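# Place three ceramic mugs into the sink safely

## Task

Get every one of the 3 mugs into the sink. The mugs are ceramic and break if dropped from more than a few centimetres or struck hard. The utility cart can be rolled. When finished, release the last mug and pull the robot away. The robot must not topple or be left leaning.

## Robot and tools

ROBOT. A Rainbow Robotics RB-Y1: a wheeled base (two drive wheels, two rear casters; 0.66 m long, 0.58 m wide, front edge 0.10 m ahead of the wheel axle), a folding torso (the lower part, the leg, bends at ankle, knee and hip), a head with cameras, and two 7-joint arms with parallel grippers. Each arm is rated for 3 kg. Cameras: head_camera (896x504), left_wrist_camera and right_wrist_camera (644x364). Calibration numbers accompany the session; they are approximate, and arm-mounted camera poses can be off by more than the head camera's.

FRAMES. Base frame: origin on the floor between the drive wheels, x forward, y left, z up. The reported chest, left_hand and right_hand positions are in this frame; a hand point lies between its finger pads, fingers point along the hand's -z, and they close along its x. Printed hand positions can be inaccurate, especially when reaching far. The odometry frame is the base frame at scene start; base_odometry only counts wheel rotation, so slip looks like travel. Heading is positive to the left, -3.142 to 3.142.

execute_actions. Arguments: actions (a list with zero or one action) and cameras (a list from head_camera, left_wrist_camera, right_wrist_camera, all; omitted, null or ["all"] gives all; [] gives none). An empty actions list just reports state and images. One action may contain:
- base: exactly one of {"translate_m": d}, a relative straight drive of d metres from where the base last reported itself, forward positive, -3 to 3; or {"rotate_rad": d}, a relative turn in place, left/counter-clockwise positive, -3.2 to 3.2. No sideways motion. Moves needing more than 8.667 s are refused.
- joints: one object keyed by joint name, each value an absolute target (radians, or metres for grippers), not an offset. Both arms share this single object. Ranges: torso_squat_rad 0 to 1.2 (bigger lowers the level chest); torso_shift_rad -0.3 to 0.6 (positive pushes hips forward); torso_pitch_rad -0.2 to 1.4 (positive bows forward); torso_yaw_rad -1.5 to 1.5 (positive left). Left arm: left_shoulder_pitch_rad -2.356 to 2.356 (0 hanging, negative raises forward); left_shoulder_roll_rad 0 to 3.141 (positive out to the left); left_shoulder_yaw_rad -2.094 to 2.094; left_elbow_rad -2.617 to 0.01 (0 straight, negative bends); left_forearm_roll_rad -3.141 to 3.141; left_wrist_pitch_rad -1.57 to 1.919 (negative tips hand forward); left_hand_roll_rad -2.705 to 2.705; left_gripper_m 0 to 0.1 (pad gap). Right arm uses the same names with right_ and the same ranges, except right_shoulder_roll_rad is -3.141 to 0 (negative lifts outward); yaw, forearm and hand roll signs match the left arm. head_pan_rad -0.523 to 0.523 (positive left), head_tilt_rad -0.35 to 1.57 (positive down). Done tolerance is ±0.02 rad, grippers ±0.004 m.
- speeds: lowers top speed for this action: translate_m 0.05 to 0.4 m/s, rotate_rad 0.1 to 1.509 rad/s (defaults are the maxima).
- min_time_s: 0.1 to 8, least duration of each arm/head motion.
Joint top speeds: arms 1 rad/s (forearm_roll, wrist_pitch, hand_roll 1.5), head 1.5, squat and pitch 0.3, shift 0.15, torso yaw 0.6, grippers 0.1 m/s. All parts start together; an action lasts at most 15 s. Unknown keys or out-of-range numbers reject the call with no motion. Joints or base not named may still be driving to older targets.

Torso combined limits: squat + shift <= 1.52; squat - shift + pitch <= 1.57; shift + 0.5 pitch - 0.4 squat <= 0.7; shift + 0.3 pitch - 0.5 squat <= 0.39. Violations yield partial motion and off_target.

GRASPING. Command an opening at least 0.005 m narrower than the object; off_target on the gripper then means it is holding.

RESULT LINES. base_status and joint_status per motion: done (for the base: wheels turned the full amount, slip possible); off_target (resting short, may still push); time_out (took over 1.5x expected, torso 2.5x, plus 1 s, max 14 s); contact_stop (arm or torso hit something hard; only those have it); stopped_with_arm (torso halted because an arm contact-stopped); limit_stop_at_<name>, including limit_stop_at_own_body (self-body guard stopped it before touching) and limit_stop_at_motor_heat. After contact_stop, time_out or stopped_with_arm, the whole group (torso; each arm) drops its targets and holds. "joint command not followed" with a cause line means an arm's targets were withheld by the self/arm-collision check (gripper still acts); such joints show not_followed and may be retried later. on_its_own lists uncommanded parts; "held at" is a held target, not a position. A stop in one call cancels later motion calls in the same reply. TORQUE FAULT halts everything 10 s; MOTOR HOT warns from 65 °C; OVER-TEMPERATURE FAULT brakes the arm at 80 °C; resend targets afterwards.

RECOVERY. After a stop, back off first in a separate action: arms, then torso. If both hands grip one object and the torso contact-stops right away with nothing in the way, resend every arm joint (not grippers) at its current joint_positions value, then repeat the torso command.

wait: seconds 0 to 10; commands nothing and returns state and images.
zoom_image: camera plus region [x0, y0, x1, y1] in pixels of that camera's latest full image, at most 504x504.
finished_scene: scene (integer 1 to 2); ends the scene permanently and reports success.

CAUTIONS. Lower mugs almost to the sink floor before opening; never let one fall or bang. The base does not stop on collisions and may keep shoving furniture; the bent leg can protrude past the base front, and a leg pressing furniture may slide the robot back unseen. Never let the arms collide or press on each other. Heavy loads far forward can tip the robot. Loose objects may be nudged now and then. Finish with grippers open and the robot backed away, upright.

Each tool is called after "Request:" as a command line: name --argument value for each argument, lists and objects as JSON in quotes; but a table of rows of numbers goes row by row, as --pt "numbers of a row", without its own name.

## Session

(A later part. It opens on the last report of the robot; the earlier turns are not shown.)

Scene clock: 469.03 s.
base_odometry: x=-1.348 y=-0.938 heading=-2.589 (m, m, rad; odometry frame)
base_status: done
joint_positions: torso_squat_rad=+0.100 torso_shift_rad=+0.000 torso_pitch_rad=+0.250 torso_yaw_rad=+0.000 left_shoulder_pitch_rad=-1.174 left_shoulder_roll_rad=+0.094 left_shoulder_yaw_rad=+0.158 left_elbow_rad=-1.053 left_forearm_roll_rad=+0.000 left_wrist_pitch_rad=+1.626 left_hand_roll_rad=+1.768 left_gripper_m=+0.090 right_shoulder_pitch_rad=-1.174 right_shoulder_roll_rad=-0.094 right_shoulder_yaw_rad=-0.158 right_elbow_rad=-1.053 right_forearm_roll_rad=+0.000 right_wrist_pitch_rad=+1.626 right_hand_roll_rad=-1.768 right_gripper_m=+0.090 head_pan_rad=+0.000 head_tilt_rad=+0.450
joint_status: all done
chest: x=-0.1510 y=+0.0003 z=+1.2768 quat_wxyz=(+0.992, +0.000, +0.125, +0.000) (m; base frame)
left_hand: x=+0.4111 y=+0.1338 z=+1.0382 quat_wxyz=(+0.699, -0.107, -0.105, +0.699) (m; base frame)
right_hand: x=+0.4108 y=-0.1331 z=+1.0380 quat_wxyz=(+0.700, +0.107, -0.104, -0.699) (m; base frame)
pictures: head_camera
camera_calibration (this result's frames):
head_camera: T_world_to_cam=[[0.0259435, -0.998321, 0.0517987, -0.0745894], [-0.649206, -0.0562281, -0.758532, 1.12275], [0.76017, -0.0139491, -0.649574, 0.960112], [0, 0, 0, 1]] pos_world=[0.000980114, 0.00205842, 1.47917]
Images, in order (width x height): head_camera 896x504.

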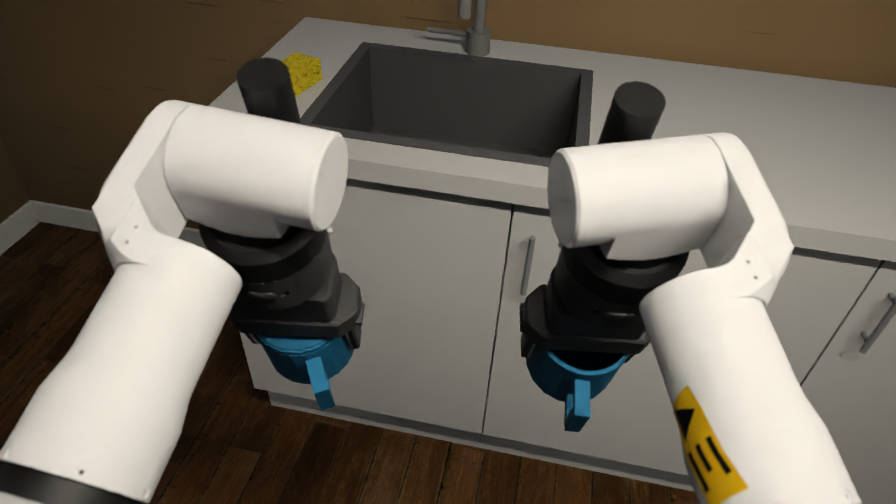

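Request:
execute_actions --actions '[{"base":{"translate_m":0.69},"joints":{"torso_shift_rad":0.08,"head_tilt_rad":0.8,"left_shoulder_pitch_rad":-1.171,"left_shoulder_roll_rad":0.105,"left_shoulder_yaw_rad":0.175,"left_hand_roll_rad":1.582,"right_shoulder_pitch_rad":-1.164,"right_shoulder_roll_rad":-0.137,"right_shoulder_yaw_rad":-0.222,"right_hand_roll_rad":-1.853},"min_time_s":1}]'

Scene clock: 522.00 s.
base_odometry: x=-1.935 y=-1.300 heading=-2.588 (m, m, rad; odometry frame)
base_status: done
joint_positions: torso_squat_rad=+0.100 torso_shift_rad=+0.080 torso_pitch_rad=+0.250 torso_yaw_rad=+0.000 left_shoulder_pitch_rad=-1.171 left_shoulder_roll_rad=+0.105 left_shoulder_yaw_rad=+0.175 left_elbow_rad=-1.053 left_forearm_roll_rad=+0.000 left_wrist_pitch_rad=+1.626 left_hand_roll_rad=+1.582 left_gripper_m=+0.090 right_shoulder_pitch_rad=-1.164 right_shoulder_roll_rad=-0.137 right_shoulder_yaw_rad=-0.222 right_elbow_rad=-1.053 right_forearm_roll_rad=+0.000 right_wrist_pitch_rad=+1.626 right_hand_roll_rad=-1.853 right_gripper_m=+0.090 head_pan_rad=+0.000 head_tilt_rad=+0.800
joint_status: all done
chest: x=-0.0956 y=+0.0003 z=+1.2746 quat_wxyz=(+0.992, +0.000, +0.125, +0.000) (m; base frame)
left_hand: x=+0.4677 y=+0.1426 z=+1.0358 quat_wxyz=(+0.755, -0.097, -0.113, +0.639) (m; base frame)
right_hand: x=+0.4712 y=-0.1676 z=+1.0366 quat_wxyz=(+0.640, +0.114, -0.095, -0.754) (m; base frame)
pictures: head_camera, left_wrist_camera, right_wrist_camera
camera_calibration (this result's frames):
head_camera: T_world_to_cam=[[0.0421469, -0.998322, 0.0396972, -0.057809], [-0.869962, -0.0562084, -0.489905, 0.758609], [0.491314, -0.0138871, -0.870872, 1.23361], [0, 0, 0, 1]] pos_world=[0.056309, 0.00205938, 1.44826]
left_wrist_camera: T_world_to_cam=[[0.13342, 0.991028, 0.00787658, -0.216746], [0.526544, -0.077616, 0.846597, -1.08524], [0.839613, -0.108805, -0.532176, 0.264425], [0, 0, 0, 1]] pos_world=[0.378333, 0.15934, 1.06119]
right_wrist_camera: T_world_to_cam=[[0.192469, 0.980039, 0.0497971, 0.0257535], [0.568399, -0.152706, 0.808457, -1.09339], [0.799924, -0.127298, -0.586444, 0.296676], [0, 0, 0, 1]] pos_world=[0.379206, -0.15444, 1.05666]
Images, in order (width x height): head_camera 896x504, left_wrist_camera 644x364, right_wrist_camera 644x364.

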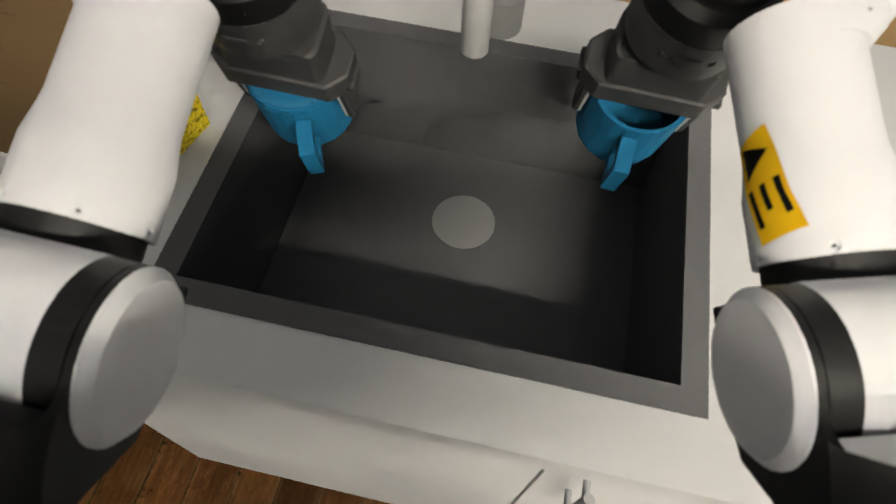

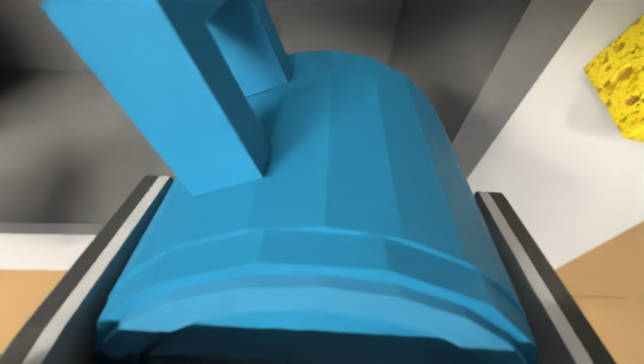

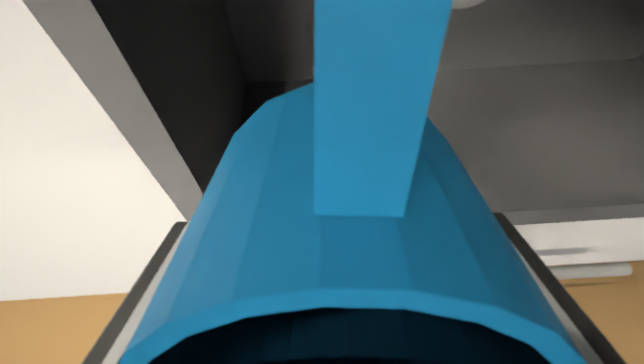

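Request:
execute_actions --actions '[{"joints":{"torso_squat_rad":0.44,"torso_pitch_rad":0.55,"head_tilt_rad":0.55}}]'

Scene clock: 557.97 s.
base_odometry: x=-1.935 y=-1.300 heading=-2.588 (m, m, rad; odometry frame)
base_status: not commanded
joint_positions: torso_squat_rad=+0.440 torso_shift_rad=+0.080 torso_pitch_rad=+0.550 torso_yaw_rad=+0.000 left_shoulder_pitch_rad=-1.171 left_shoulder_roll_rad=+0.105 left_shoulder_yaw_rad=+0.175 left_elbow_rad=-1.053 left_forearm_roll_rad=+0.000 left_wrist_pitch_rad=+1.626 left_hand_roll_rad=+1.582 left_gripper_m=+0.090 right_shoulder_pitch_rad=-1.164 right_shoulder_roll_rad=-0.137 right_shoulder_yaw_rad=-0.222 right_elbow_rad=-1.053 right_forearm_roll_rad=+0.000 right_wrist_pitch_rad=+1.626 right_hand_roll_rad=-1.853 right_gripper_m=+0.090 head_pan_rad=+0.000 head_tilt_rad=+0.550
joint_status: all done
chest: x=-0.0155 y=+0.0002 z=+1.1755 quat_wxyz=(+0.962, +0.000, +0.272, +0.000) (m; base frame)
left_hand: x=+0.4521 y=+0.1425 z=+0.7810 quat_wxyz=(+0.763, -0.001, +0.002, +0.646) (m; base frame)
right_hand: x=+0.4556 y=-0.1678 z=+0.7807 quat_wxyz=(+0.647, +0.000, +0.001, -0.763) (m; base frame)
pictures: head_camera, left_wrist_camera, right_wrist_camera
camera_calibration (this result's frames):
head_camera: T_world_to_cam=[[0.043936, -0.998326, 0.0376045, -0.0557622], [-0.893392, -0.0561086, -0.44576, 0.754719], [0.447124, -0.0140107, -0.894362, 1.09277], [0, 0, 0, 1]] pos_world=[0.188107, 0.00198784, 1.31585]
left_wrist_camera: T_world_to_cam=[[0.129911, 0.991012, -0.0319238, -0.179879], [0.753216, -0.0776981, 0.653168, -0.812727], [0.644816, -0.108899, -0.75654, 0.405193], [0, 0, 0, 1]] pos_world=[0.374252, 0.15924, 0.831649]
right_wrist_camera: T_world_to_cam=[[0.198736, 0.980009, -0.00933345, 0.0849115], [0.781915, -0.152808, 0.604366, -0.815671], [0.590858, -0.127407, -0.796652, 0.418385], [0, 0, 0, 1]] pos_world=[0.373705, -0.15455, 0.827063]
Images, in order (width x height): head_camera 896x504, left_wrist_camera 644x364, right_wrist_camera 644x364.

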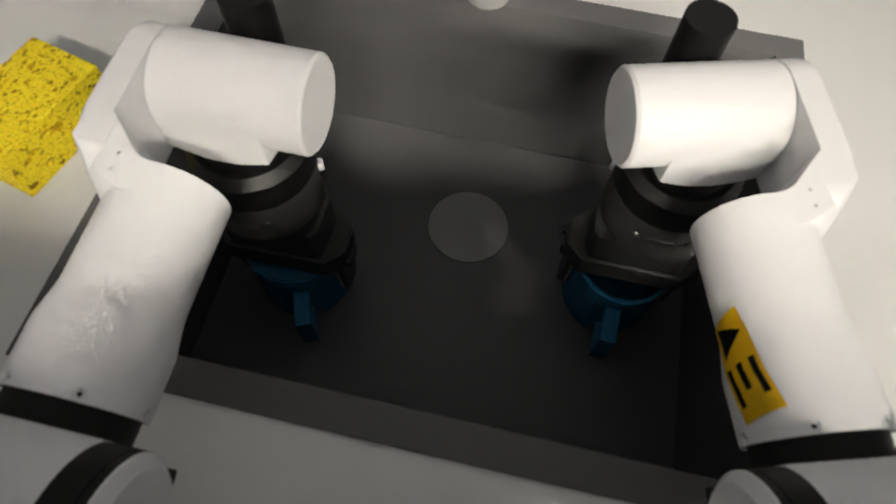

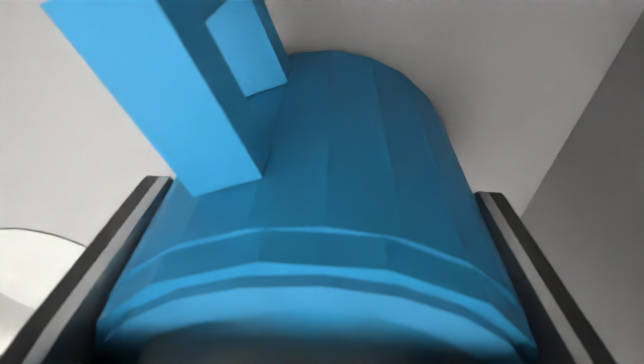

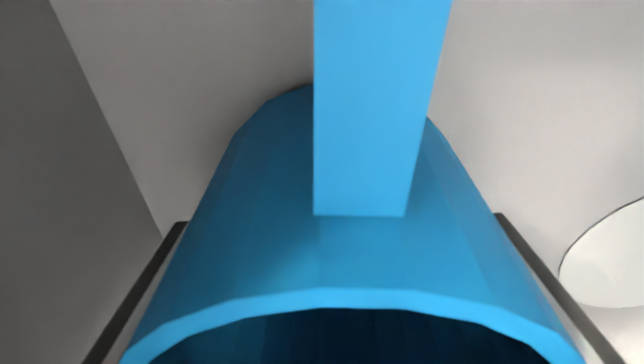

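Request:
execute_actions --actions '[{"joints":{"torso_squat_rad":0.49}}]' --cameras '["left_wrist_camera","right_wrist_camera"]'

Scene clock: 570.47 s.
base_odometry: x=-1.935 y=-1.300 heading=-2.588 (m, m, rad; odometry frame)
base_status: not commanded
joint_positions: torso_squat_rad=+0.490 torso_shift_rad=+0.079 torso_pitch_rad=+0.547 torso_yaw_rad=+0.000 left_shoulder_pitch_rad=-1.174 left_shoulder_roll_rad=+0.105 left_shoulder_yaw_rad=+0.175 left_elbow_rad=-1.055 left_forearm_roll_rad=+0.000 left_wrist_pitch_rad=+1.626 left_hand_roll_rad=+1.582 left_gripper_m=+0.090 right_shoulder_pitch_rad=-1.167 right_shoulder_roll_rad=-0.138 right_shoulder_yaw_rad=-0.222 right_elbow_rad=-1.055 right_forearm_roll_rad=+0.000 right_wrist_pitch_rad=+1.626 right_hand_roll_rad=-1.853 right_gripper_m=+0.090 head_pan_rad=+0.000 head_tilt_rad=+0.550
joint_status: all done
chest: x=-0.0185 y=+0.0002 z=+1.1604 quat_wxyz=(+0.963, +0.000, +0.270, +0.000) (m; base frame)
left_hand: x=+0.4523 y=+0.1420 z=+0.7694 quat_wxyz=(+0.763, -0.004, -0.002, +0.646) (m; base frame)
right_hand: x=+0.4560 y=-0.1678 z=+0.7693 quat_wxyz=(+0.647, +0.004, -0.002, -0.763) (m; base frame)
pictures: left_wrist_camera, right_wrist_camera
camera_calibration (this result's frames):
left_wrist_camera: T_world_to_cam=[[0.130813, 0.990914, -0.0312695, -0.180721], [0.747661, -0.0778894, 0.659497, -0.807642], [0.65107, -0.10965, -0.751056, 0.389376], [0, 0, 0, 1]] pos_world=[0.373972, 0.158868, 0.81943]
right_wrist_camera: T_world_to_cam=[[0.198802, 0.980012, -0.00740109, 0.083223], [0.776379, -0.152876, 0.611445, -0.812052], [0.598092, -0.127303, -0.791252, 0.401632], [0, 0, 0, 1]] pos_world=[0.373702, -0.154574, 0.814933]
Images, in order (width x height): left_wrist_camera 644x364, right_wrist_camera 644x364.

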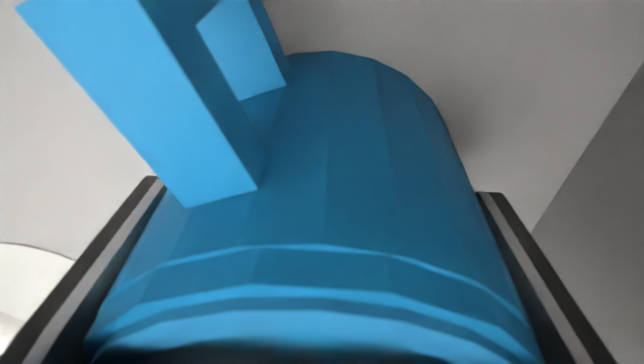

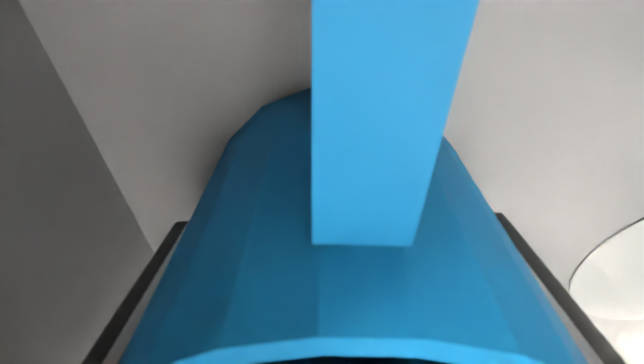

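Request:
execute_actions --actions '[{"joints":{"left_gripper_m":0.1,"right_gripper_m":0.1}}]' --cameras '["left_wrist_camera","right_wrist_camera"]'

Scene clock: 574.23 s.
base_odometry: x=-1.935 y=-1.300 heading=-2.588 (m, m, rad; odometry frame)
base_status: not commanded
joint_positions: torso_squat_rad=+0.490 torso_shift_rad=+0.079 torso_pitch_rad=+0.548 torso_yaw_rad=+0.000 left_shoulder_pitch_rad=-1.171 left_shoulder_roll_rad=+0.105 left_shoulder_yaw_rad=+0.175 left_elbow_rad=-1.053 left_forearm_roll_rad=+0.000 left_wrist_pitch_rad=+1.626 left_hand_roll_rad=+1.582 left_gripper_m=+0.099 right_shoulder_pitch_rad=-1.167 right_shoulder_roll_rad=-0.138 right_shoulder_yaw_rad=-0.222 right_elbow_rad=-1.055 right_forearm_roll_rad=+0.000 right_wrist_pitch_rad=+1.626 right_hand_roll_rad=-1.853 right_gripper_m=+0.099 head_pan_rad=+0.000 head_tilt_rad=+0.550
joint_status: all done
chest: x=-0.0177 y=+0.0003 z=+1.1602 quat_wxyz=(+0.963, +0.000, +0.271, +0.000) (m; base frame)
left_hand: x=+0.4511 y=+0.1426 z=+0.7669 quat_wxyz=(+0.763, -0.002, +0.000, +0.646) (m; base frame)
right_hand: x=+0.4562 y=-0.1676 z=+0.7683 quat_wxyz=(+0.647, +0.003, -0.001, -0.763) (m; base frame)
pictures: left_wrist_camera, right_wrist_camera
camera_calibration (this result's frames):
left_wrist_camera: T_world_to_cam=[[0.129976, 0.991013, -0.0316057, -0.180534], [0.751217, -0.0776211, 0.655475, -0.803628], [0.647131, -0.108939, -0.754555, 0.392672], [0, 0, 0, 1]] pos_world=[0.373054, 0.159311, 0.817345]
right_wrist_camera: T_world_to_cam=[[0.198673, 0.980036, -0.0076086, 0.0832294], [0.777327, -0.152842, 0.610248, -0.811068], [0.596902, -0.127154, -0.792174, 0.401984], [0, 0, 0, 1]] pos_world=[0.373984, -0.154419, 0.814027]
Images, in order (width x height): left_wrist_camera 644x364, right_wrist_camera 644x364.

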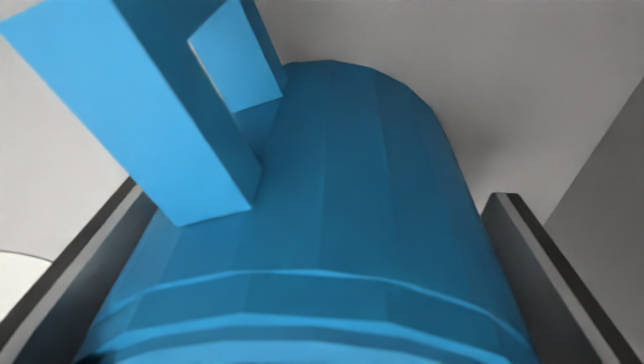

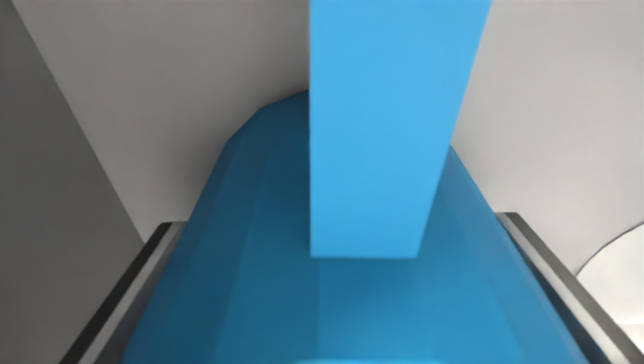

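Request:
execute_actions --actions '[{"joints":{"torso_squat_rad":0.15,"torso_pitch_rad":0.3,"torso_shift_rad":0.0,"head_tilt_rad":0.75}}]' --cameras '["head_camera"]'

Scene clock: 624.20 s.
base_odometry: x=-1.935 y=-1.300 heading=-2.588 (m, m, rad; odometry frame)
base_status: not commanded
joint_positions: torso_squat_rad=+0.150 torso_shift_rad=+0.000 torso_pitch_rad=+0.300 torso_yaw_rad=+0.000 left_shoulder_pitch_rad=-1.171 left_shoulder_roll_rad=+0.105 left_shoulder_yaw_rad=+0.175 left_elbow_rad=-1.053 left_forearm_roll_rad=+0.000 left_wrist_pitch_rad=+1.626 left_hand_roll_rad=+1.582 left_gripper_m=+0.099 right_shoulder_pitch_rad=-1.164 right_shoulder_roll_rad=-0.137 right_shoulder_yaw_rad=-0.222 right_elbow_rad=-1.053 right_forearm_roll_rad=+0.000 right_wrist_pitch_rad=+1.626 right_hand_roll_rad=-1.853 right_gripper_m=+0.099 head_pan_rad=+0.000 head_tilt_rad=+0.750
joint_status: all done
chest: x=-0.1367 y=+0.0004 z=+1.2683 quat_wxyz=(+0.989, +0.000, +0.149, +0.000) (m; base frame)
left_hand: x=+0.4144 y=+0.1427 z=+1.0022 quat_wxyz=(+0.757, -0.082, -0.094, +0.641) (m; base frame)
right_hand: x=+0.4179 y=-0.1680 z=+1.0030 quat_wxyz=(+0.642, +0.096, -0.080, -0.757) (m; base frame)
pictures: head_camera
camera_calibration (this result's frames):
head_camera: T_world_to_cam=[[0.0420751, -0.998318, 0.0398758, -0.0562284], [-0.86972, -0.0562405, -0.490331, 0.72664], [0.491749, -0.01405, -0.870623, 1.24017], [0, 0, 0, 1]] pos_world=[0.0244849, 0.00215724, 1.43826]
Images, in order (width x height): head_camera 896x504.

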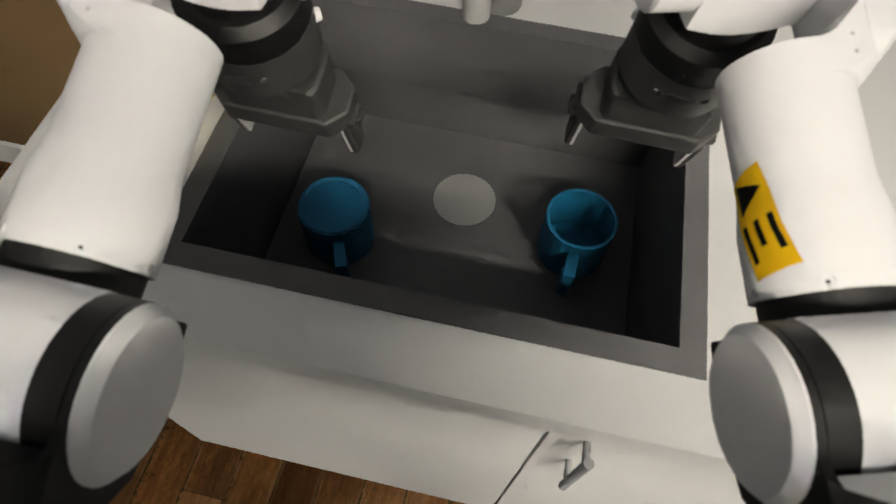

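Request:
execute_actions --actions '[{"base":{"translate_m":-2.6},"joints":{"head_tilt_rad":0.15}}]' --cameras '[]'

Request:
execute_actions --actions '[{"base":{"rotate_rad":2.6},"joints":{"right_shoulder_pitch_rad":-0.35,"right_shoulder_roll_rad":-0.06,"right_shoulder_yaw_rad":0,"right_elbow_rad":-0.3,"right_wrist_pitch_rad":0.1,"left_shoulder_pitch_rad":-1.18,"left_shoulder_roll_rad":0.144,"left_shoulder_yaw_rad":0.2275,"left_elbow_rad":-1.027,"left_wrist_pitch_rad":1.617,"left_hand_roll_rad":1.685},"min_time_s":3}]' --cameras '["head_camera"]'

Scene clock: 639.67 s.
base_odometry: x=+0.276 y=+0.066 heading=-2.587 (m, m, rad; odometry frame)
base_status: done
joint_positions: torso_squat_rad=+0.150 torso_shift_rad=+0.000 torso_pitch_rad=+0.300 torso_yaw_rad=+0.000 left_shoulder_pitch_rad=-1.171 left_shoulder_roll_rad=+0.105 left_shoulder_yaw_rad=+0.175 left_elbow_rad=-1.053 left_forearm_roll_rad=+0.000 left_wrist_pitch_rad=+1.626 left_hand_roll_rad=+1.582 left_gripper_m=+0.099 right_shoulder_pitch_rad=-1.164 right_shoulder_roll_rad=-0.137 right_shoulder_yaw_rad=-0.222 right_elbow_rad=-1.053 right_forearm_roll_rad=+0.000 right_wrist_pitch_rad=+1.626 right_hand_roll_rad=-1.853 right_gripper_m=+0.099 head_pan_rad=+0.000 head_tilt_rad=+0.150
joint_status: all done
chest: x=-0.1366 y=+0.0003 z=+1.2683 quat_wxyz=(+0.989, +0.000, +0.149, +0.000) (m; base frame)
left_hand: x=+0.4144 y=+0.1427 z=+1.0022 quat_wxyz=(+0.757, -0.082, -0.094, +0.641) (m; base frame)
right_hand: x=+0.4179 y=-0.1680 z=+1.0028 quat_wxyz=(+0.642, +0.095, -0.080, -0.757) (m; base frame)
pictures: none
No camera images: the call's "cameras" was empty. Leave "cameras" out to get every camera's image.

Scene clock: 644.57 s.
base_odometry: x=+0.276 y=+0.067 heading=+0.012 (m, m, rad; odometry frame)
base_status: done
joint_positions: torso_squat_rad=+0.150 torso_shift_rad=+0.000 torso_pitch_rad=+0.300 torso_yaw_rad=+0.000 left_shoulder_pitch_rad=-1.180 left_shoulder_roll_rad=+0.144 left_shoulder_yaw_rad=+0.227 left_elbow_rad=-1.027 left_forearm_roll_rad=+0.000 left_wrist_pitch_rad=+1.617 left_hand_roll_rad=+1.685 left_gripper_m=+0.099 right_shoulder_pitch_rad=-0.350 right_shoulder_roll_rad=-0.060 right_shoulder_yaw_rad=+0.000 right_elbow_rad=-0.300 right_forearm_roll_rad=+0.000 right_wrist_pitch_rad=+0.100 right_hand_roll_rad=-1.853 right_gripper_m=+0.099 head_pan_rad=+0.000 head_tilt_rad=+0.150
joint_status: all done
chest: x=-0.1366 y=+0.0003 z=+1.2683 quat_wxyz=(+0.989, +0.000, +0.149, +0.000) (m; base frame)
left_hand: x=+0.4212 y=+0.1703 z=+1.0042 quat_wxyz=(+0.702, -0.088, -0.088, +0.701) (m; base frame)
right_hand: x=+0.0357 y=-0.2358 z=+0.5939 quat_wxyz=(+0.643, +0.084, -0.082, -0.757) (m; base frame)
pictures: head_camera
camera_calibration (this result's frames):
head_camera: T_world_to_cam=[[0.0122371, -0.998314, 0.0567404, -0.0824652], [-0.441016, -0.0563159, -0.895731, 1.3399], [0.897416, -0.0140623, -0.440961, 0.638801], [0, 0, 0, 1]] pos_world=[0.0186549, 0.00211436, 1.48655]
Images, in order (width x height): head_camera 896x504.

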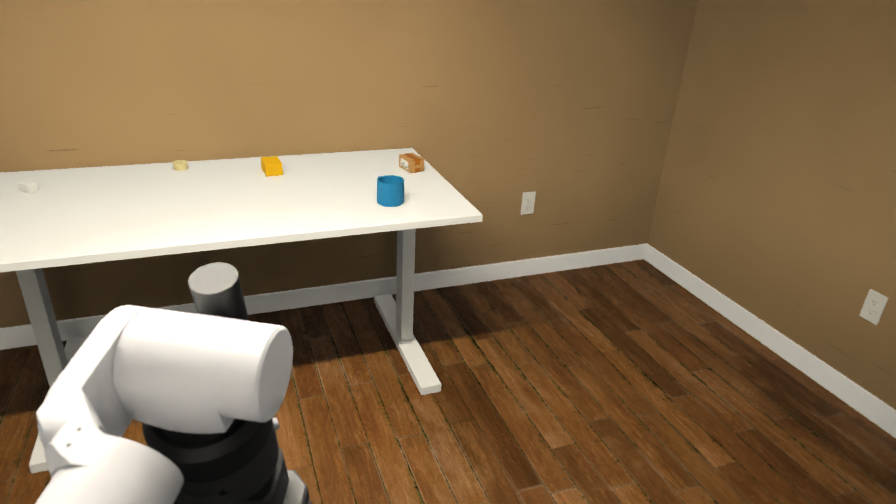

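Request:
zoom_image --camera "head_camera" --region '[360, 160, 420, 220]'

Region (360, 160, 420, 220) of head_camera's 896x504 image, scaled by 8.400, with more detail than that image has.

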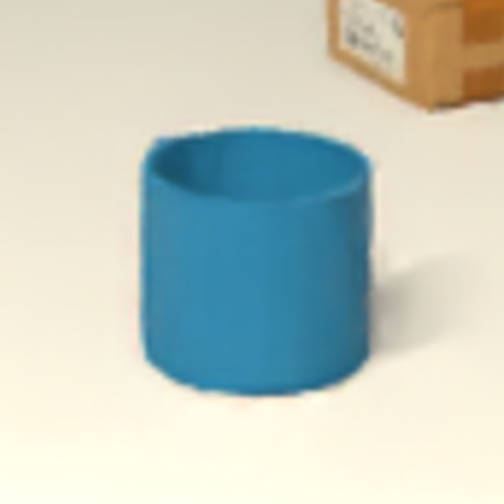

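Request:
execute_actions --actions '[{"base":{"translate_m":1.42},"joints":{"torso_squat_rad":0.41,"torso_pitch_rad":0.55,"head_tilt_rad":0.45,"left_shoulder_roll_rad":0.149,"left_shoulder_yaw_rad":0.235,"left_hand_roll_rad":1.676}}]' --cameras '["head_camera","left_wrist_camera"]'

Scene clock: 667.63 s.
base_odometry: x=+1.696 y=+0.084 heading=+0.012 (m, m, rad; odometry frame)
base_status: done
joint_positions: torso_squat_rad=+0.410 torso_shift_rad=+0.000 torso_pitch_rad=+0.550 torso_yaw_rad=+0.000 left_shoulder_pitch_rad=-1.180 left_shoulder_roll_rad=+0.149 left_shoulder_yaw_rad=+0.235 left_elbow_rad=-1.027 left_forearm_roll_rad=+0.000 left_wrist_pitch_rad=+1.617 left_hand_roll_rad=+1.676 left_gripper_m=+0.099 right_shoulder_pitch_rad=-0.350 right_shoulder_roll_rad=-0.060 right_shoulder_yaw_rad=+0.000 right_elbow_rad=-0.300 right_forearm_roll_rad=+0.000 right_wrist_pitch_rad=+0.100 right_hand_roll_rad=-1.853 right_gripper_m=+0.099 head_pan_rad=+0.000 head_tilt_rad=+0.450
joint_status: all done
chest: x=-0.0662 y=+0.0003 z=+1.1863 quat_wxyz=(+0.962, +0.000, +0.272, +0.000) (m; base frame)
left_hand: x=+0.4100 y=+0.1738 z=+0.7929 quat_wxyz=(+0.707, +0.000, +0.000, +0.707) (m; base frame)
right_hand: x=-0.0663 y=-0.2358 z=+0.4902 quat_wxyz=(+0.648, -0.011, -0.001, -0.761) (m; base frame)
pictures: head_camera, left_wrist_camera
camera_calibration (this result's frames):
head_camera: T_world_to_cam=[[0.0399523, -0.998323, 0.041885, -0.059433], [-0.844258, -0.0561484, -0.532988, 0.828683], [0.534446, -0.0140676, -0.845086, 1.05382], [0, 0, 0, 1]] pos_world=[0.138787, 0.00202065, 1.33473]
left_wrist_camera: T_world_to_cam=[[-0.0346988, 0.99897, -0.0292372, -0.14113], [0.7549, 0.0453698, 0.654269, -0.809275], [0.654922, 0.00063125, -0.755697, 0.421001], [0, 0, 0, 1]] pos_world=[0.330302, 0.177436, 0.843506]
Images, in order (width x height): head_camera 896x504, left_wrist_camera 644x364.

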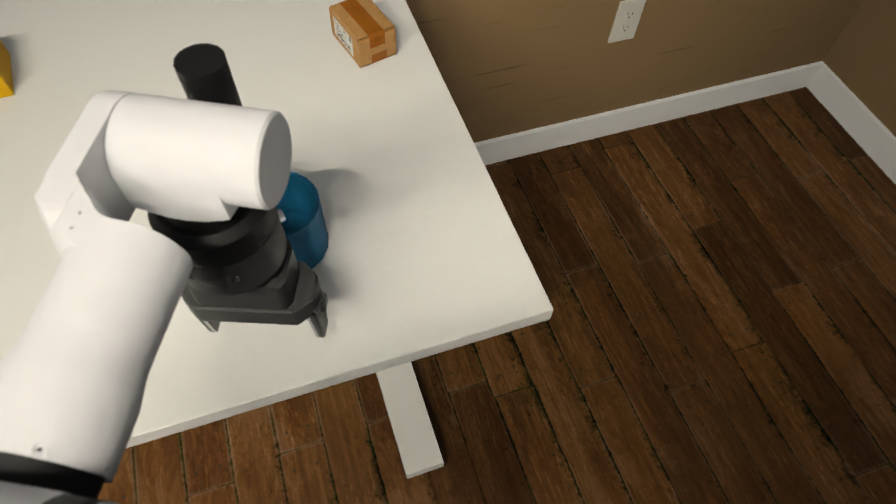

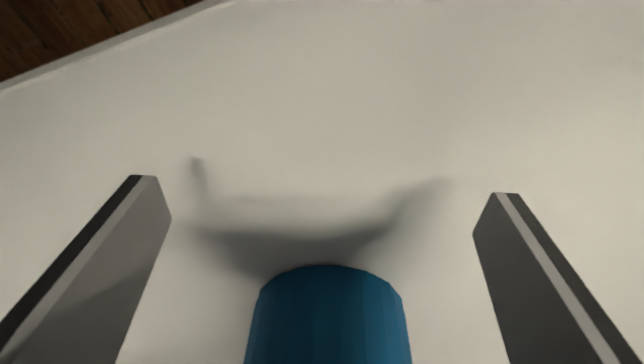

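Request:
zoom_image --camera "left_wrist_camera" --region '[220, 244, 440, 364]'

Region (220, 244, 440, 364) of left_wrist_camera's 644x364 image, scaled by 2.291, with more detail than that image has; it fills the top 275 rows of this view, and the rest is white.

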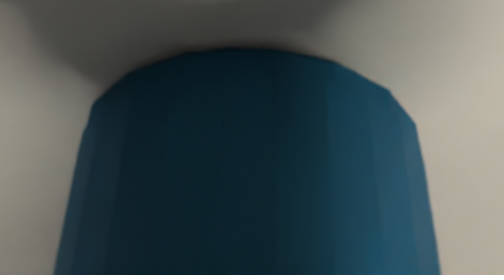

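Request:
execute_actions --actions '[{"base":{"translate_m":0.117},"joints":{"torso_squat_rad":0.445,"left_shoulder_pitch_rad":-1.178,"left_shoulder_roll_rad":0.158,"left_shoulder_yaw_rad":0.248,"left_hand_roll_rad":1.66},"speeds":{"translate_m":0.1}}]' --cameras '["head_camera","left_wrist_camera"]'

Scene clock: 680.87 s.
base_odometry: x=+1.813 y=+0.085 heading=+0.013 (m, m, rad; odometry frame)
base_status: done
joint_positions: torso_squat_rad=+0.445 torso_shift_rad=+0.000 torso_pitch_rad=+0.550 torso_yaw_rad=+0.000 left_shoulder_pitch_rad=-1.178 left_shoulder_roll_rad=+0.158 left_shoulder_yaw_rad=+0.248 left_elbow_rad=-1.027 left_forearm_roll_rad=+0.000 left_wrist_pitch_rad=+1.617 left_hand_roll_rad=+1.660 left_gripper_m=+0.099 right_shoulder_pitch_rad=-0.350 right_shoulder_roll_rad=-0.060 right_shoulder_yaw_rad=+0.000 right_elbow_rad=-0.300 right_forearm_roll_rad=+0.000 right_wrist_pitch_rad=+0.100 right_hand_roll_rad=-1.853 right_gripper_m=+0.099 head_pan_rad=+0.000 head_tilt_rad=+0.450
joint_status: all done
chest: x=-0.0663 y=+0.0002 z=+1.1761 quat_wxyz=(+0.962, +0.000, +0.272, +0.000) (m; base frame)
left_hand: x=+0.4108 y=+0.1810 z=+0.7829 quat_wxyz=(+0.707, +0.000, +0.000, +0.707) (m; base frame)
right_hand: x=-0.0664 y=-0.2358 z=+0.4801 quat_wxyz=(+0.648, -0.011, -0.001, -0.761) (m; base frame)
pictures: head_camera, left_wrist_camera
camera_calibration (this result's frames):
head_camera: T_world_to_cam=[[0.0399489, -0.998324, 0.0418666, -0.0589998], [-0.844211, -0.0561369, -0.533063, 0.823328], [0.53452, -0.014049, -0.845039, 1.04522], [0, 0, 0, 1]] pos_world=[0.138727, 0.00200246, 1.32461]
left_wrist_camera: T_world_to_cam=[[-0.0350101, 0.998964, -0.0290734, -0.148517], [0.754628, 0.0454974, 0.654573, -0.803839], [0.655218, 0.000977098, -0.755439, 0.412533], [0, 0, 0, 1]] pos_world=[0.3311, 0.184533, 0.833497]
Images, in order (width x height): head_camera 896x504, left_wrist_camera 644x364.

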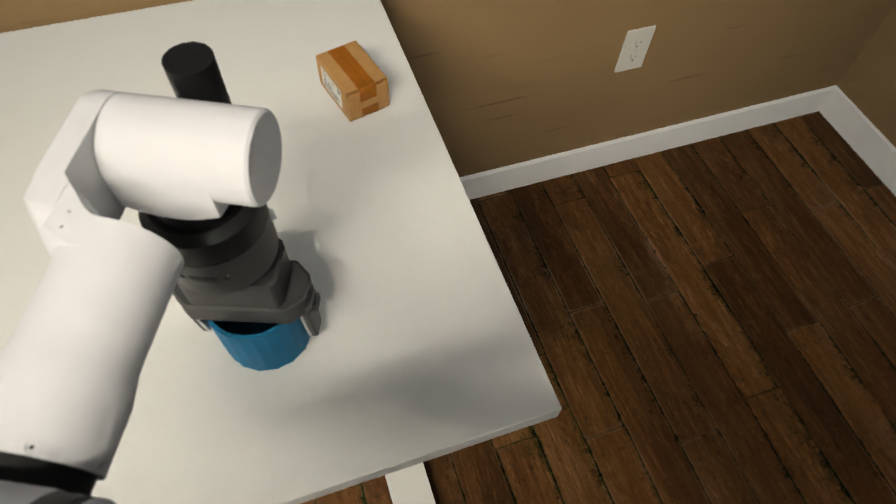

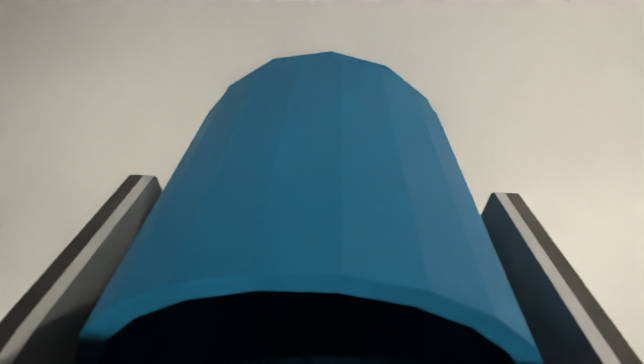

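Request:
execute_actions --actions '[{"joints":{"left_gripper_m":0.078}}]' --cameras '["left_wrist_camera"]'

Scene clock: 737.73 s.
base_odometry: x=+1.813 y=+0.085 heading=+0.013 (m, m, rad; odometry frame)
base_status: not commanded
joint_positions: torso_squat_rad=+0.445 torso_shift_rad=+0.000 torso_pitch_rad=+0.550 torso_yaw_rad=+0.000 left_shoulder_pitch_rad=-1.178 left_shoulder_roll_rad=+0.158 left_shoulder_yaw_rad=+0.248 left_elbow_rad=-1.027 left_forearm_roll_rad=+0.000 left_wrist_pitch_rad=+1.617 left_hand_roll_rad=+1.660 left_gripper_m=+0.089 right_shoulder_pitch_rad=-0.350 right_shoulder_roll_rad=-0.060 right_shoulder_yaw_rad=+0.000 right_elbow_rad=-0.300 right_forearm_roll_rad=+0.000 right_wrist_pitch_rad=+0.100 right_hand_roll_rad=-1.853 right_gripper_m=+0.099 head_pan_rad=+0.000 head_tilt_rad=+0.450
joint_status: left_gripper_m off_target (ended at +0.089, target +0.078)
chest: x=-0.0663 y=+0.0002 z=+1.1761 quat_wxyz=(+0.962, +0.000, +0.272, +0.000) (m; base frame)
left_hand: x=+0.4108 y=+0.1810 z=+0.7829 quat_wxyz=(+0.707, +0.000, +0.000, +0.707) (m; base frame)
right_hand: x=-0.0664 y=-0.2358 z=+0.4801 quat_wxyz=(+0.648, -0.011, -0.001, -0.761) (m; base frame)
pictures: left_wrist_camera
camera_calibration (this result's frames):
left_wrist_camera: T_world_to_cam=[[-0.035012, 0.998964, -0.0290786, -0.148511], [0.754628, 0.0455022, 0.654573, -0.803839], [0.655218, 0.000974366, -0.755439, 0.412535], [0, 0, 0, 1]] pos_world=[0.3311, 0.184531, 0.833498]
Images, in order (width x height): left_wrist_camera 644x364.

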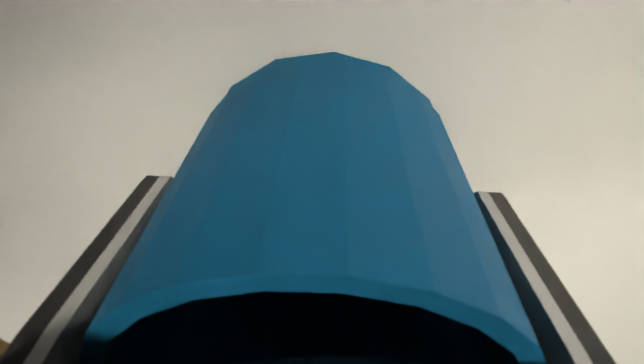

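Request:
execute_actions --actions '[{"base":{"translate_m":-1.32},"joints":{"torso_squat_rad":0.1,"torso_pitch_rad":0.25,"head_tilt_rad":0.1}}]' --cameras '["left_wrist_camera"]'

Request:
execute_actions --actions '[{"base":{"rotate_rad":-2.693}}]' --cameras '["head_camera"]'

Scene clock: 746.43 s.
base_odometry: x=+0.494 y=+0.068 heading=+0.014 (m, m, rad; odometry frame)
base_status: done
joint_positions: torso_squat_rad=+0.100 torso_shift_rad=+0.000 torso_pitch_rad=+0.250 torso_yaw_rad=+0.000 left_shoulder_pitch_rad=-1.178 left_shoulder_roll_rad=+0.158 left_shoulder_yaw_rad=+0.248 left_elbow_rad=-1.027 left_forearm_roll_rad=+0.000 left_wrist_pitch_rad=+1.617 left_hand_roll_rad=+1.660 left_gripper_m=+0.089 right_shoulder_pitch_rad=-0.350 right_shoulder_roll_rad=-0.060 right_shoulder_yaw_rad=+0.000 right_elbow_rad=-0.300 right_forearm_roll_rad=+0.000 right_wrist_pitch_rad=+0.100 right_hand_roll_rad=-1.853 right_gripper_m=+0.099 head_pan_rad=+0.000 head_tilt_rad=+0.100
joint_status: all done
chest: x=-0.1514 y=+0.0003 z=+1.2768 quat_wxyz=(+0.992, +0.000, +0.125, +0.000) (m; base frame)
left_hand: x=+0.4203 y=+0.1812 z=+1.0418 quat_wxyz=(+0.699, -0.106, -0.106, +0.699) (m; base frame)
right_hand: x=+0.0541 y=-0.2357 z=+0.6118 quat_wxyz=(+0.641, +0.102, -0.098, -0.754) (m; base frame)
pictures: left_wrist_camera
camera_calibration (this result's frames):
left_wrist_camera: T_world_to_cam=[[-0.0251671, 0.998957, -0.0380949, -0.135597], [0.528161, 0.0456412, 0.847917, -1.08671], [0.848771, 0.00121939, -0.528759, 0.284286], [0, 0, 0, 1]] pos_world=[0.329254, 0.184708, 1.0666]
Images, in order (width x height): left_wrist_camera 644x364.

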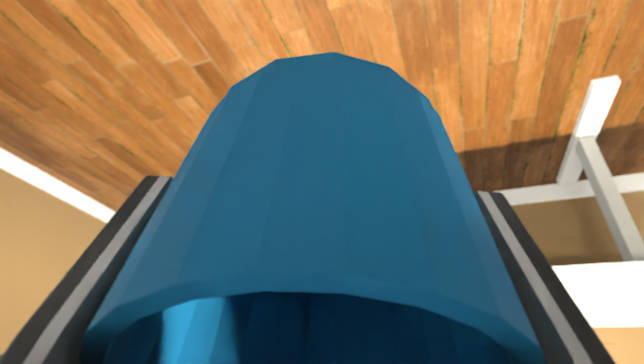

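Scene clock: 751.43 s.
base_odometry: x=+0.493 y=+0.068 heading=-2.678 (m, m, rad; odometry frame)
base_status: done
joint_positions: torso_squat_rad=+0.100 torso_shift_rad=+0.000 torso_pitch_rad=+0.250 torso_yaw_rad=+0.000 left_shoulder_pitch_rad=-1.178 left_shoulder_roll_rad=+0.158 left_shoulder_yaw_rad=+0.248 left_elbow_rad=-1.027 left_forearm_roll_rad=+0.000 left_wrist_pitch_rad=+1.617 left_hand_roll_rad=+1.660 left_gripper_m=+0.089 right_shoulder_pitch_rad=-0.350 right_shoulder_roll_rad=-0.060 right_shoulder_yaw_rad=+0.000 right_elbow_rad=-0.300 right_forearm_roll_rad=+0.000 right_wrist_pitch_rad=+0.100 right_hand_roll_rad=-1.853 right_gripper_m=+0.099 head_pan_rad=+0.000 head_tilt_rad=+0.100
joint_status: not commanded
chest: x=-0.1514 y=+0.0003 z=+1.2768 quat_wxyz=(+0.992, +0.000, +0.125, +0.000) (m; base frame)
left_hand: x=+0.4203 y=+0.1812 z=+1.0418 quat_wxyz=(+0.699, -0.106, -0.106, +0.699) (m; base frame)
right_hand: x=+0.0541 y=-0.2357 z=+0.6118 quat_wxyz=(+0.641, +0.102, -0.098, -0.754) (m; base frame)
pictures: head_camera
camera_calibration (this result's frames):
head_camera: T_world_to_cam=[[0.00656806, -0.998316, 0.0576285, -0.0846656], [-0.349535, -0.0562865, -0.935231, 1.40555], [0.9369, -0.0140006, -0.349317, 0.534752], [0, 0, 0, 1]] pos_world=[-0.00916455, 0.00207715, 1.50619]
Images, in order (width x height): head_camera 896x504.

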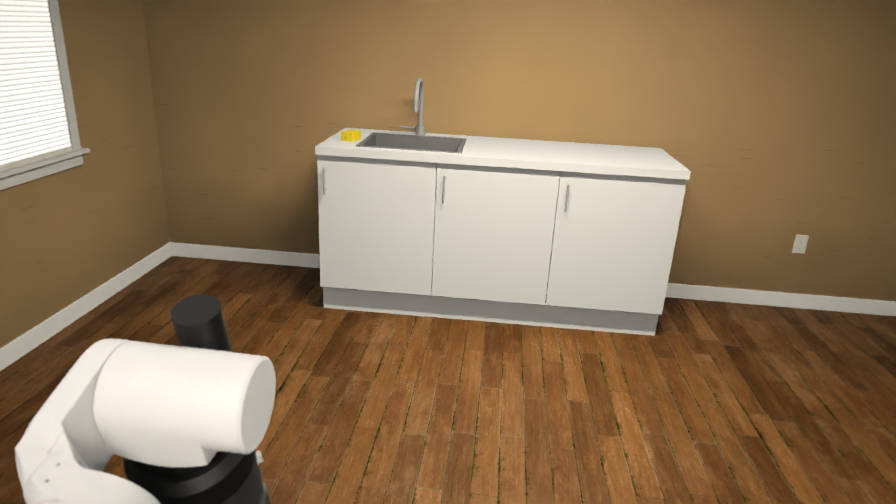

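Request:
zoom_image --camera "head_camera" --region '[340, 70, 480, 170]'

Region (340, 70, 480, 170) of head_camera's 896x504 image, scaled by 3.600, with more detail than that image has; it fills the top 360 rows of this view, and the rest is white.

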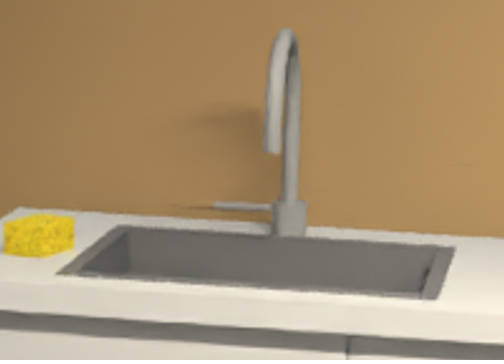

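Request:
execute_actions --actions '[{"base":{"translate_m":2.73},"joints":{"head_tilt_rad":0.75,"head_pan_rad":0.2,"left_hand_roll_rad":1.583}}]' --cameras '["head_camera","left_wrist_camera"]'

Scene clock: 770.50 s.
base_odometry: x=-1.949 y=-1.151 heading=-2.679 (m, m, rad; odometry frame)
base_status: done
joint_positions: torso_squat_rad=+0.100 torso_shift_rad=+0.000 torso_pitch_rad=+0.250 torso_yaw_rad=+0.000 left_shoulder_pitch_rad=-1.178 left_shoulder_roll_rad=+0.158 left_shoulder_yaw_rad=+0.248 left_elbow_rad=-1.027 left_forearm_roll_rad=+0.000 left_wrist_pitch_rad=+1.617 left_hand_roll_rad=+1.583 left_gripper_m=+0.089 right_shoulder_pitch_rad=-0.350 right_shoulder_roll_rad=-0.060 right_shoulder_yaw_rad=+0.000 right_elbow_rad=-0.300 right_forearm_roll_rad=+0.000 right_wrist_pitch_rad=+0.100 right_hand_roll_rad=-1.853 right_gripper_m=+0.099 head_pan_rad=+0.200 head_tilt_rad=+0.750
joint_status: all done
chest: x=-0.1513 y=+0.0003 z=+1.2768 quat_wxyz=(+0.992, +0.000, +0.125, +0.000) (m; base frame)
left_hand: x=+0.4203 y=+0.1812 z=+1.0417 quat_wxyz=(+0.726, -0.102, -0.110, +0.672) (m; base frame)
right_hand: x=+0.0542 y=-0.2357 z=+0.6118 quat_wxyz=(+0.641, +0.102, -0.098, -0.754) (m; base frame)
pictures: head_camera, left_wrist_camera
camera_calibration (this result's frames):
head_camera: T_world_to_cam=[[0.231706, -0.972759, -0.00717214, 0.0283958], [-0.820216, -0.191396, -0.539085, 0.78728], [0.523028, 0.130792, -0.842221, 1.22352], [0, 0, 0, 1]] pos_world=[-0.000775335, 0.0182779, 1.45509]
left_wrist_camera: T_world_to_cam=[[0.0483132, 0.998714, -0.0153844, -0.190098], [0.529486, -0.0125479, 0.848226, -1.07699], [0.846942, -0.0491263, -0.529411, 0.294796], [0, 0, 0, 1]] pos_world=[0.32976, 0.190822, 1.06667]
Images, in order (width x height): head_camera 896x504, left_wrist_camera 644x364.

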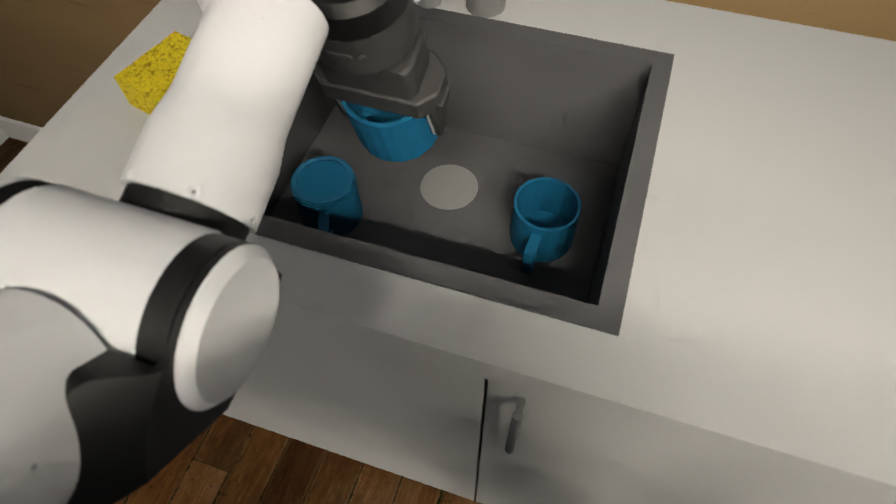

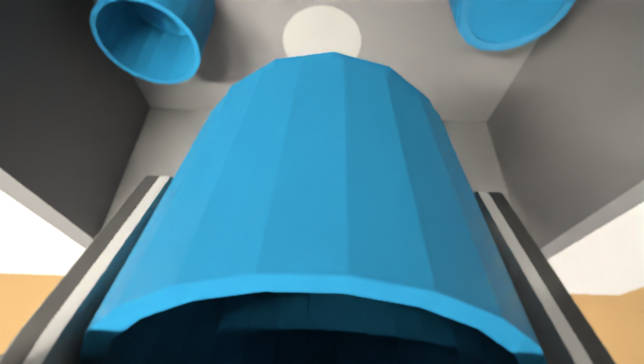

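Request:
execute_actions --actions '[{"joints":{"torso_squat_rad":0.455,"torso_pitch_rad":0.55,"torso_shift_rad":0.08,"head_tilt_rad":0.5}}]' --cameras '["head_camera","left_wrist_camera"]'

Scene clock: 797.30 s.
base_odometry: x=-1.949 y=-1.151 heading=-2.679 (m, m, rad; odometry frame)
base_status: not commanded
joint_positions: torso_squat_rad=+0.455 torso_shift_rad=+0.080 torso_pitch_rad=+0.550 torso_yaw_rad=+0.000 left_shoulder_pitch_rad=-1.178 left_shoulder_roll_rad=+0.158 left_shoulder_yaw_rad=+0.248 left_elbow_rad=-1.027 left_forearm_roll_rad=+0.000 left_wrist_pitch_rad=+1.617 left_hand_roll_rad=+1.583 left_gripper_m=+0.089 right_shoulder_pitch_rad=-0.350 right_shoulder_roll_rad=-0.060 right_shoulder_yaw_rad=+0.000 right_elbow_rad=-0.300 right_forearm_roll_rad=+0.000 right_wrist_pitch_rad=+0.100 right_hand_roll_rad=-1.853 right_gripper_m=+0.099 head_pan_rad=+0.200 head_tilt_rad=+0.500
joint_status: all done
chest: x=-0.0159 y=+0.0003 z=+1.1710 quat_wxyz=(+0.962, +0.000, +0.272, +0.000) (m; base frame)
left_hand: x=+0.4607 y=+0.1811 z=+0.7775 quat_wxyz=(+0.734, +0.000, +0.000, +0.679) (m; base frame)
right_hand: x=-0.0161 y=-0.2358 z=+0.4750 quat_wxyz=(+0.648, -0.011, -0.001, -0.761) (m; base frame)
pictures: head_camera, left_wrist_camera
camera_calibration (this result's frames):
head_camera: T_world_to_cam=[[0.210832, -0.975442, -0.0637431, 0.0613127], [-0.852144, -0.151449, -0.500913, 0.821241], [0.478957, 0.159927, -0.863147, 1.044], [0, 0, 0, 1]] pos_world=[0.18686, 0.0172202, 1.3164]
left_wrist_camera: T_world_to_cam=[[0.0416556, 0.998711, -0.0290133, -0.182372], [0.7565, -0.0125576, 0.653873, -0.827764], [0.652666, -0.049186, -0.756048, 0.386389], [0, 0, 0, 1]] pos_world=[0.381617, 0.190747, 0.82809]
Images, in order (width x height): head_camera 896x504, left_wrist_camera 644x364.

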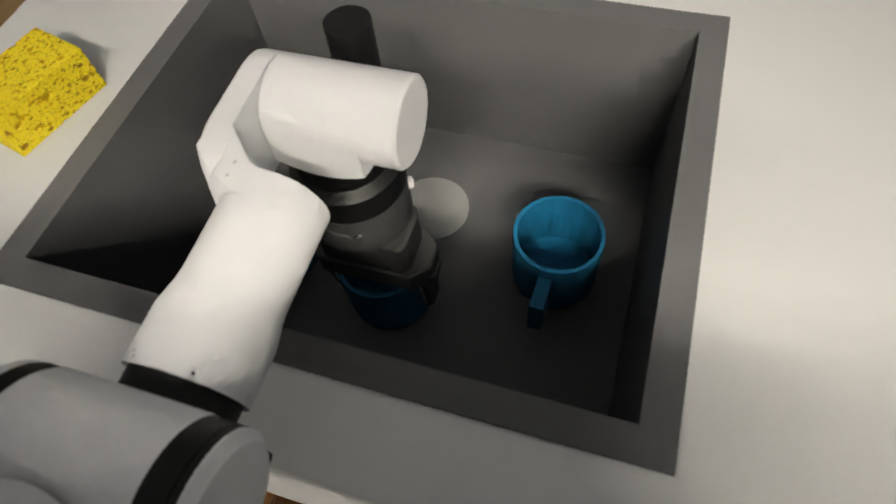

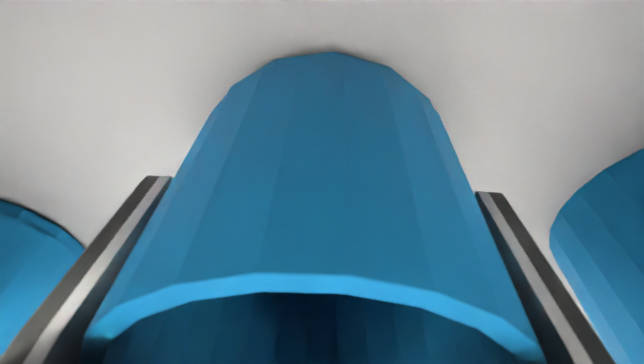

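Request:
execute_actions --actions '[{"joints":{"left_gripper_m":0.1}}]' --cameras '["left_wrist_camera"]'

Scene clock: 800.90 s.
base_odometry: x=-1.949 y=-1.151 heading=-2.679 (m, m, rad; odometry frame)
base_status: not commanded
joint_positions: torso_squat_rad=+0.455 torso_shift_rad=+0.080 torso_pitch_rad=+0.550 torso_yaw_rad=+0.000 left_shoulder_pitch_rad=-1.178 left_shoulder_roll_rad=+0.158 left_shoulder_yaw_rad=+0.248 left_elbow_rad=-1.027 left_forearm_roll_rad=+0.000 left_wrist_pitch_rad=+1.617 left_hand_roll_rad=+1.583 left_gripper_m=+0.099 right_shoulder_pitch_rad=-0.350 right_shoulder_roll_rad=-0.060 right_shoulder_yaw_rad=+0.000 right_elbow_rad=-0.300 right_forearm_roll_rad=+0.000 right_wrist_pitch_rad=+0.100 right_hand_roll_rad=-1.853 right_gripper_m=+0.099 head_pan_rad=+0.200 head_tilt_rad=+0.500
joint_status: all done
chest: x=-0.0159 y=+0.0003 z=+1.1710 quat_wxyz=(+0.962, +0.000, +0.272, +0.000) (m; base frame)
left_hand: x=+0.4608 y=+0.1811 z=+0.7775 quat_wxyz=(+0.734, +0.000, +0.000, +0.679) (m; base frame)
right_hand: x=-0.0161 y=-0.2358 z=+0.4750 quat_wxyz=(+0.648, -0.011, -0.001, -0.761) (m; base frame)
pictures: left_wrist_camera
camera_calibration (this result's frames):
left_wrist_camera: T_world_to_cam=[[0.041713, 0.998707, -0.0290551, -0.182323], [0.756365, -0.0125636, 0.654029, -0.827933], [0.652819, -0.0492578, -0.755911, 0.386238], [0, 0, 0, 1]] pos_world=[0.381681, 0.19071, 0.828156]
Images, in order (width x height): left_wrist_camera 644x364.

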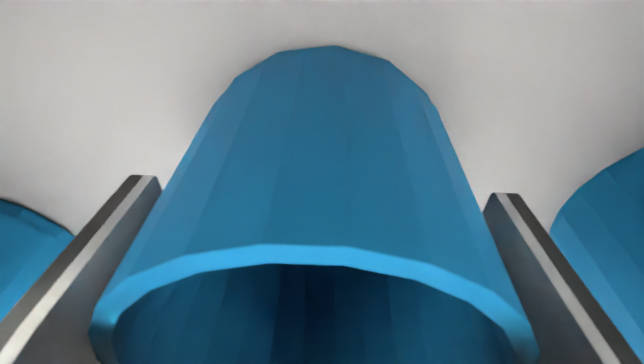

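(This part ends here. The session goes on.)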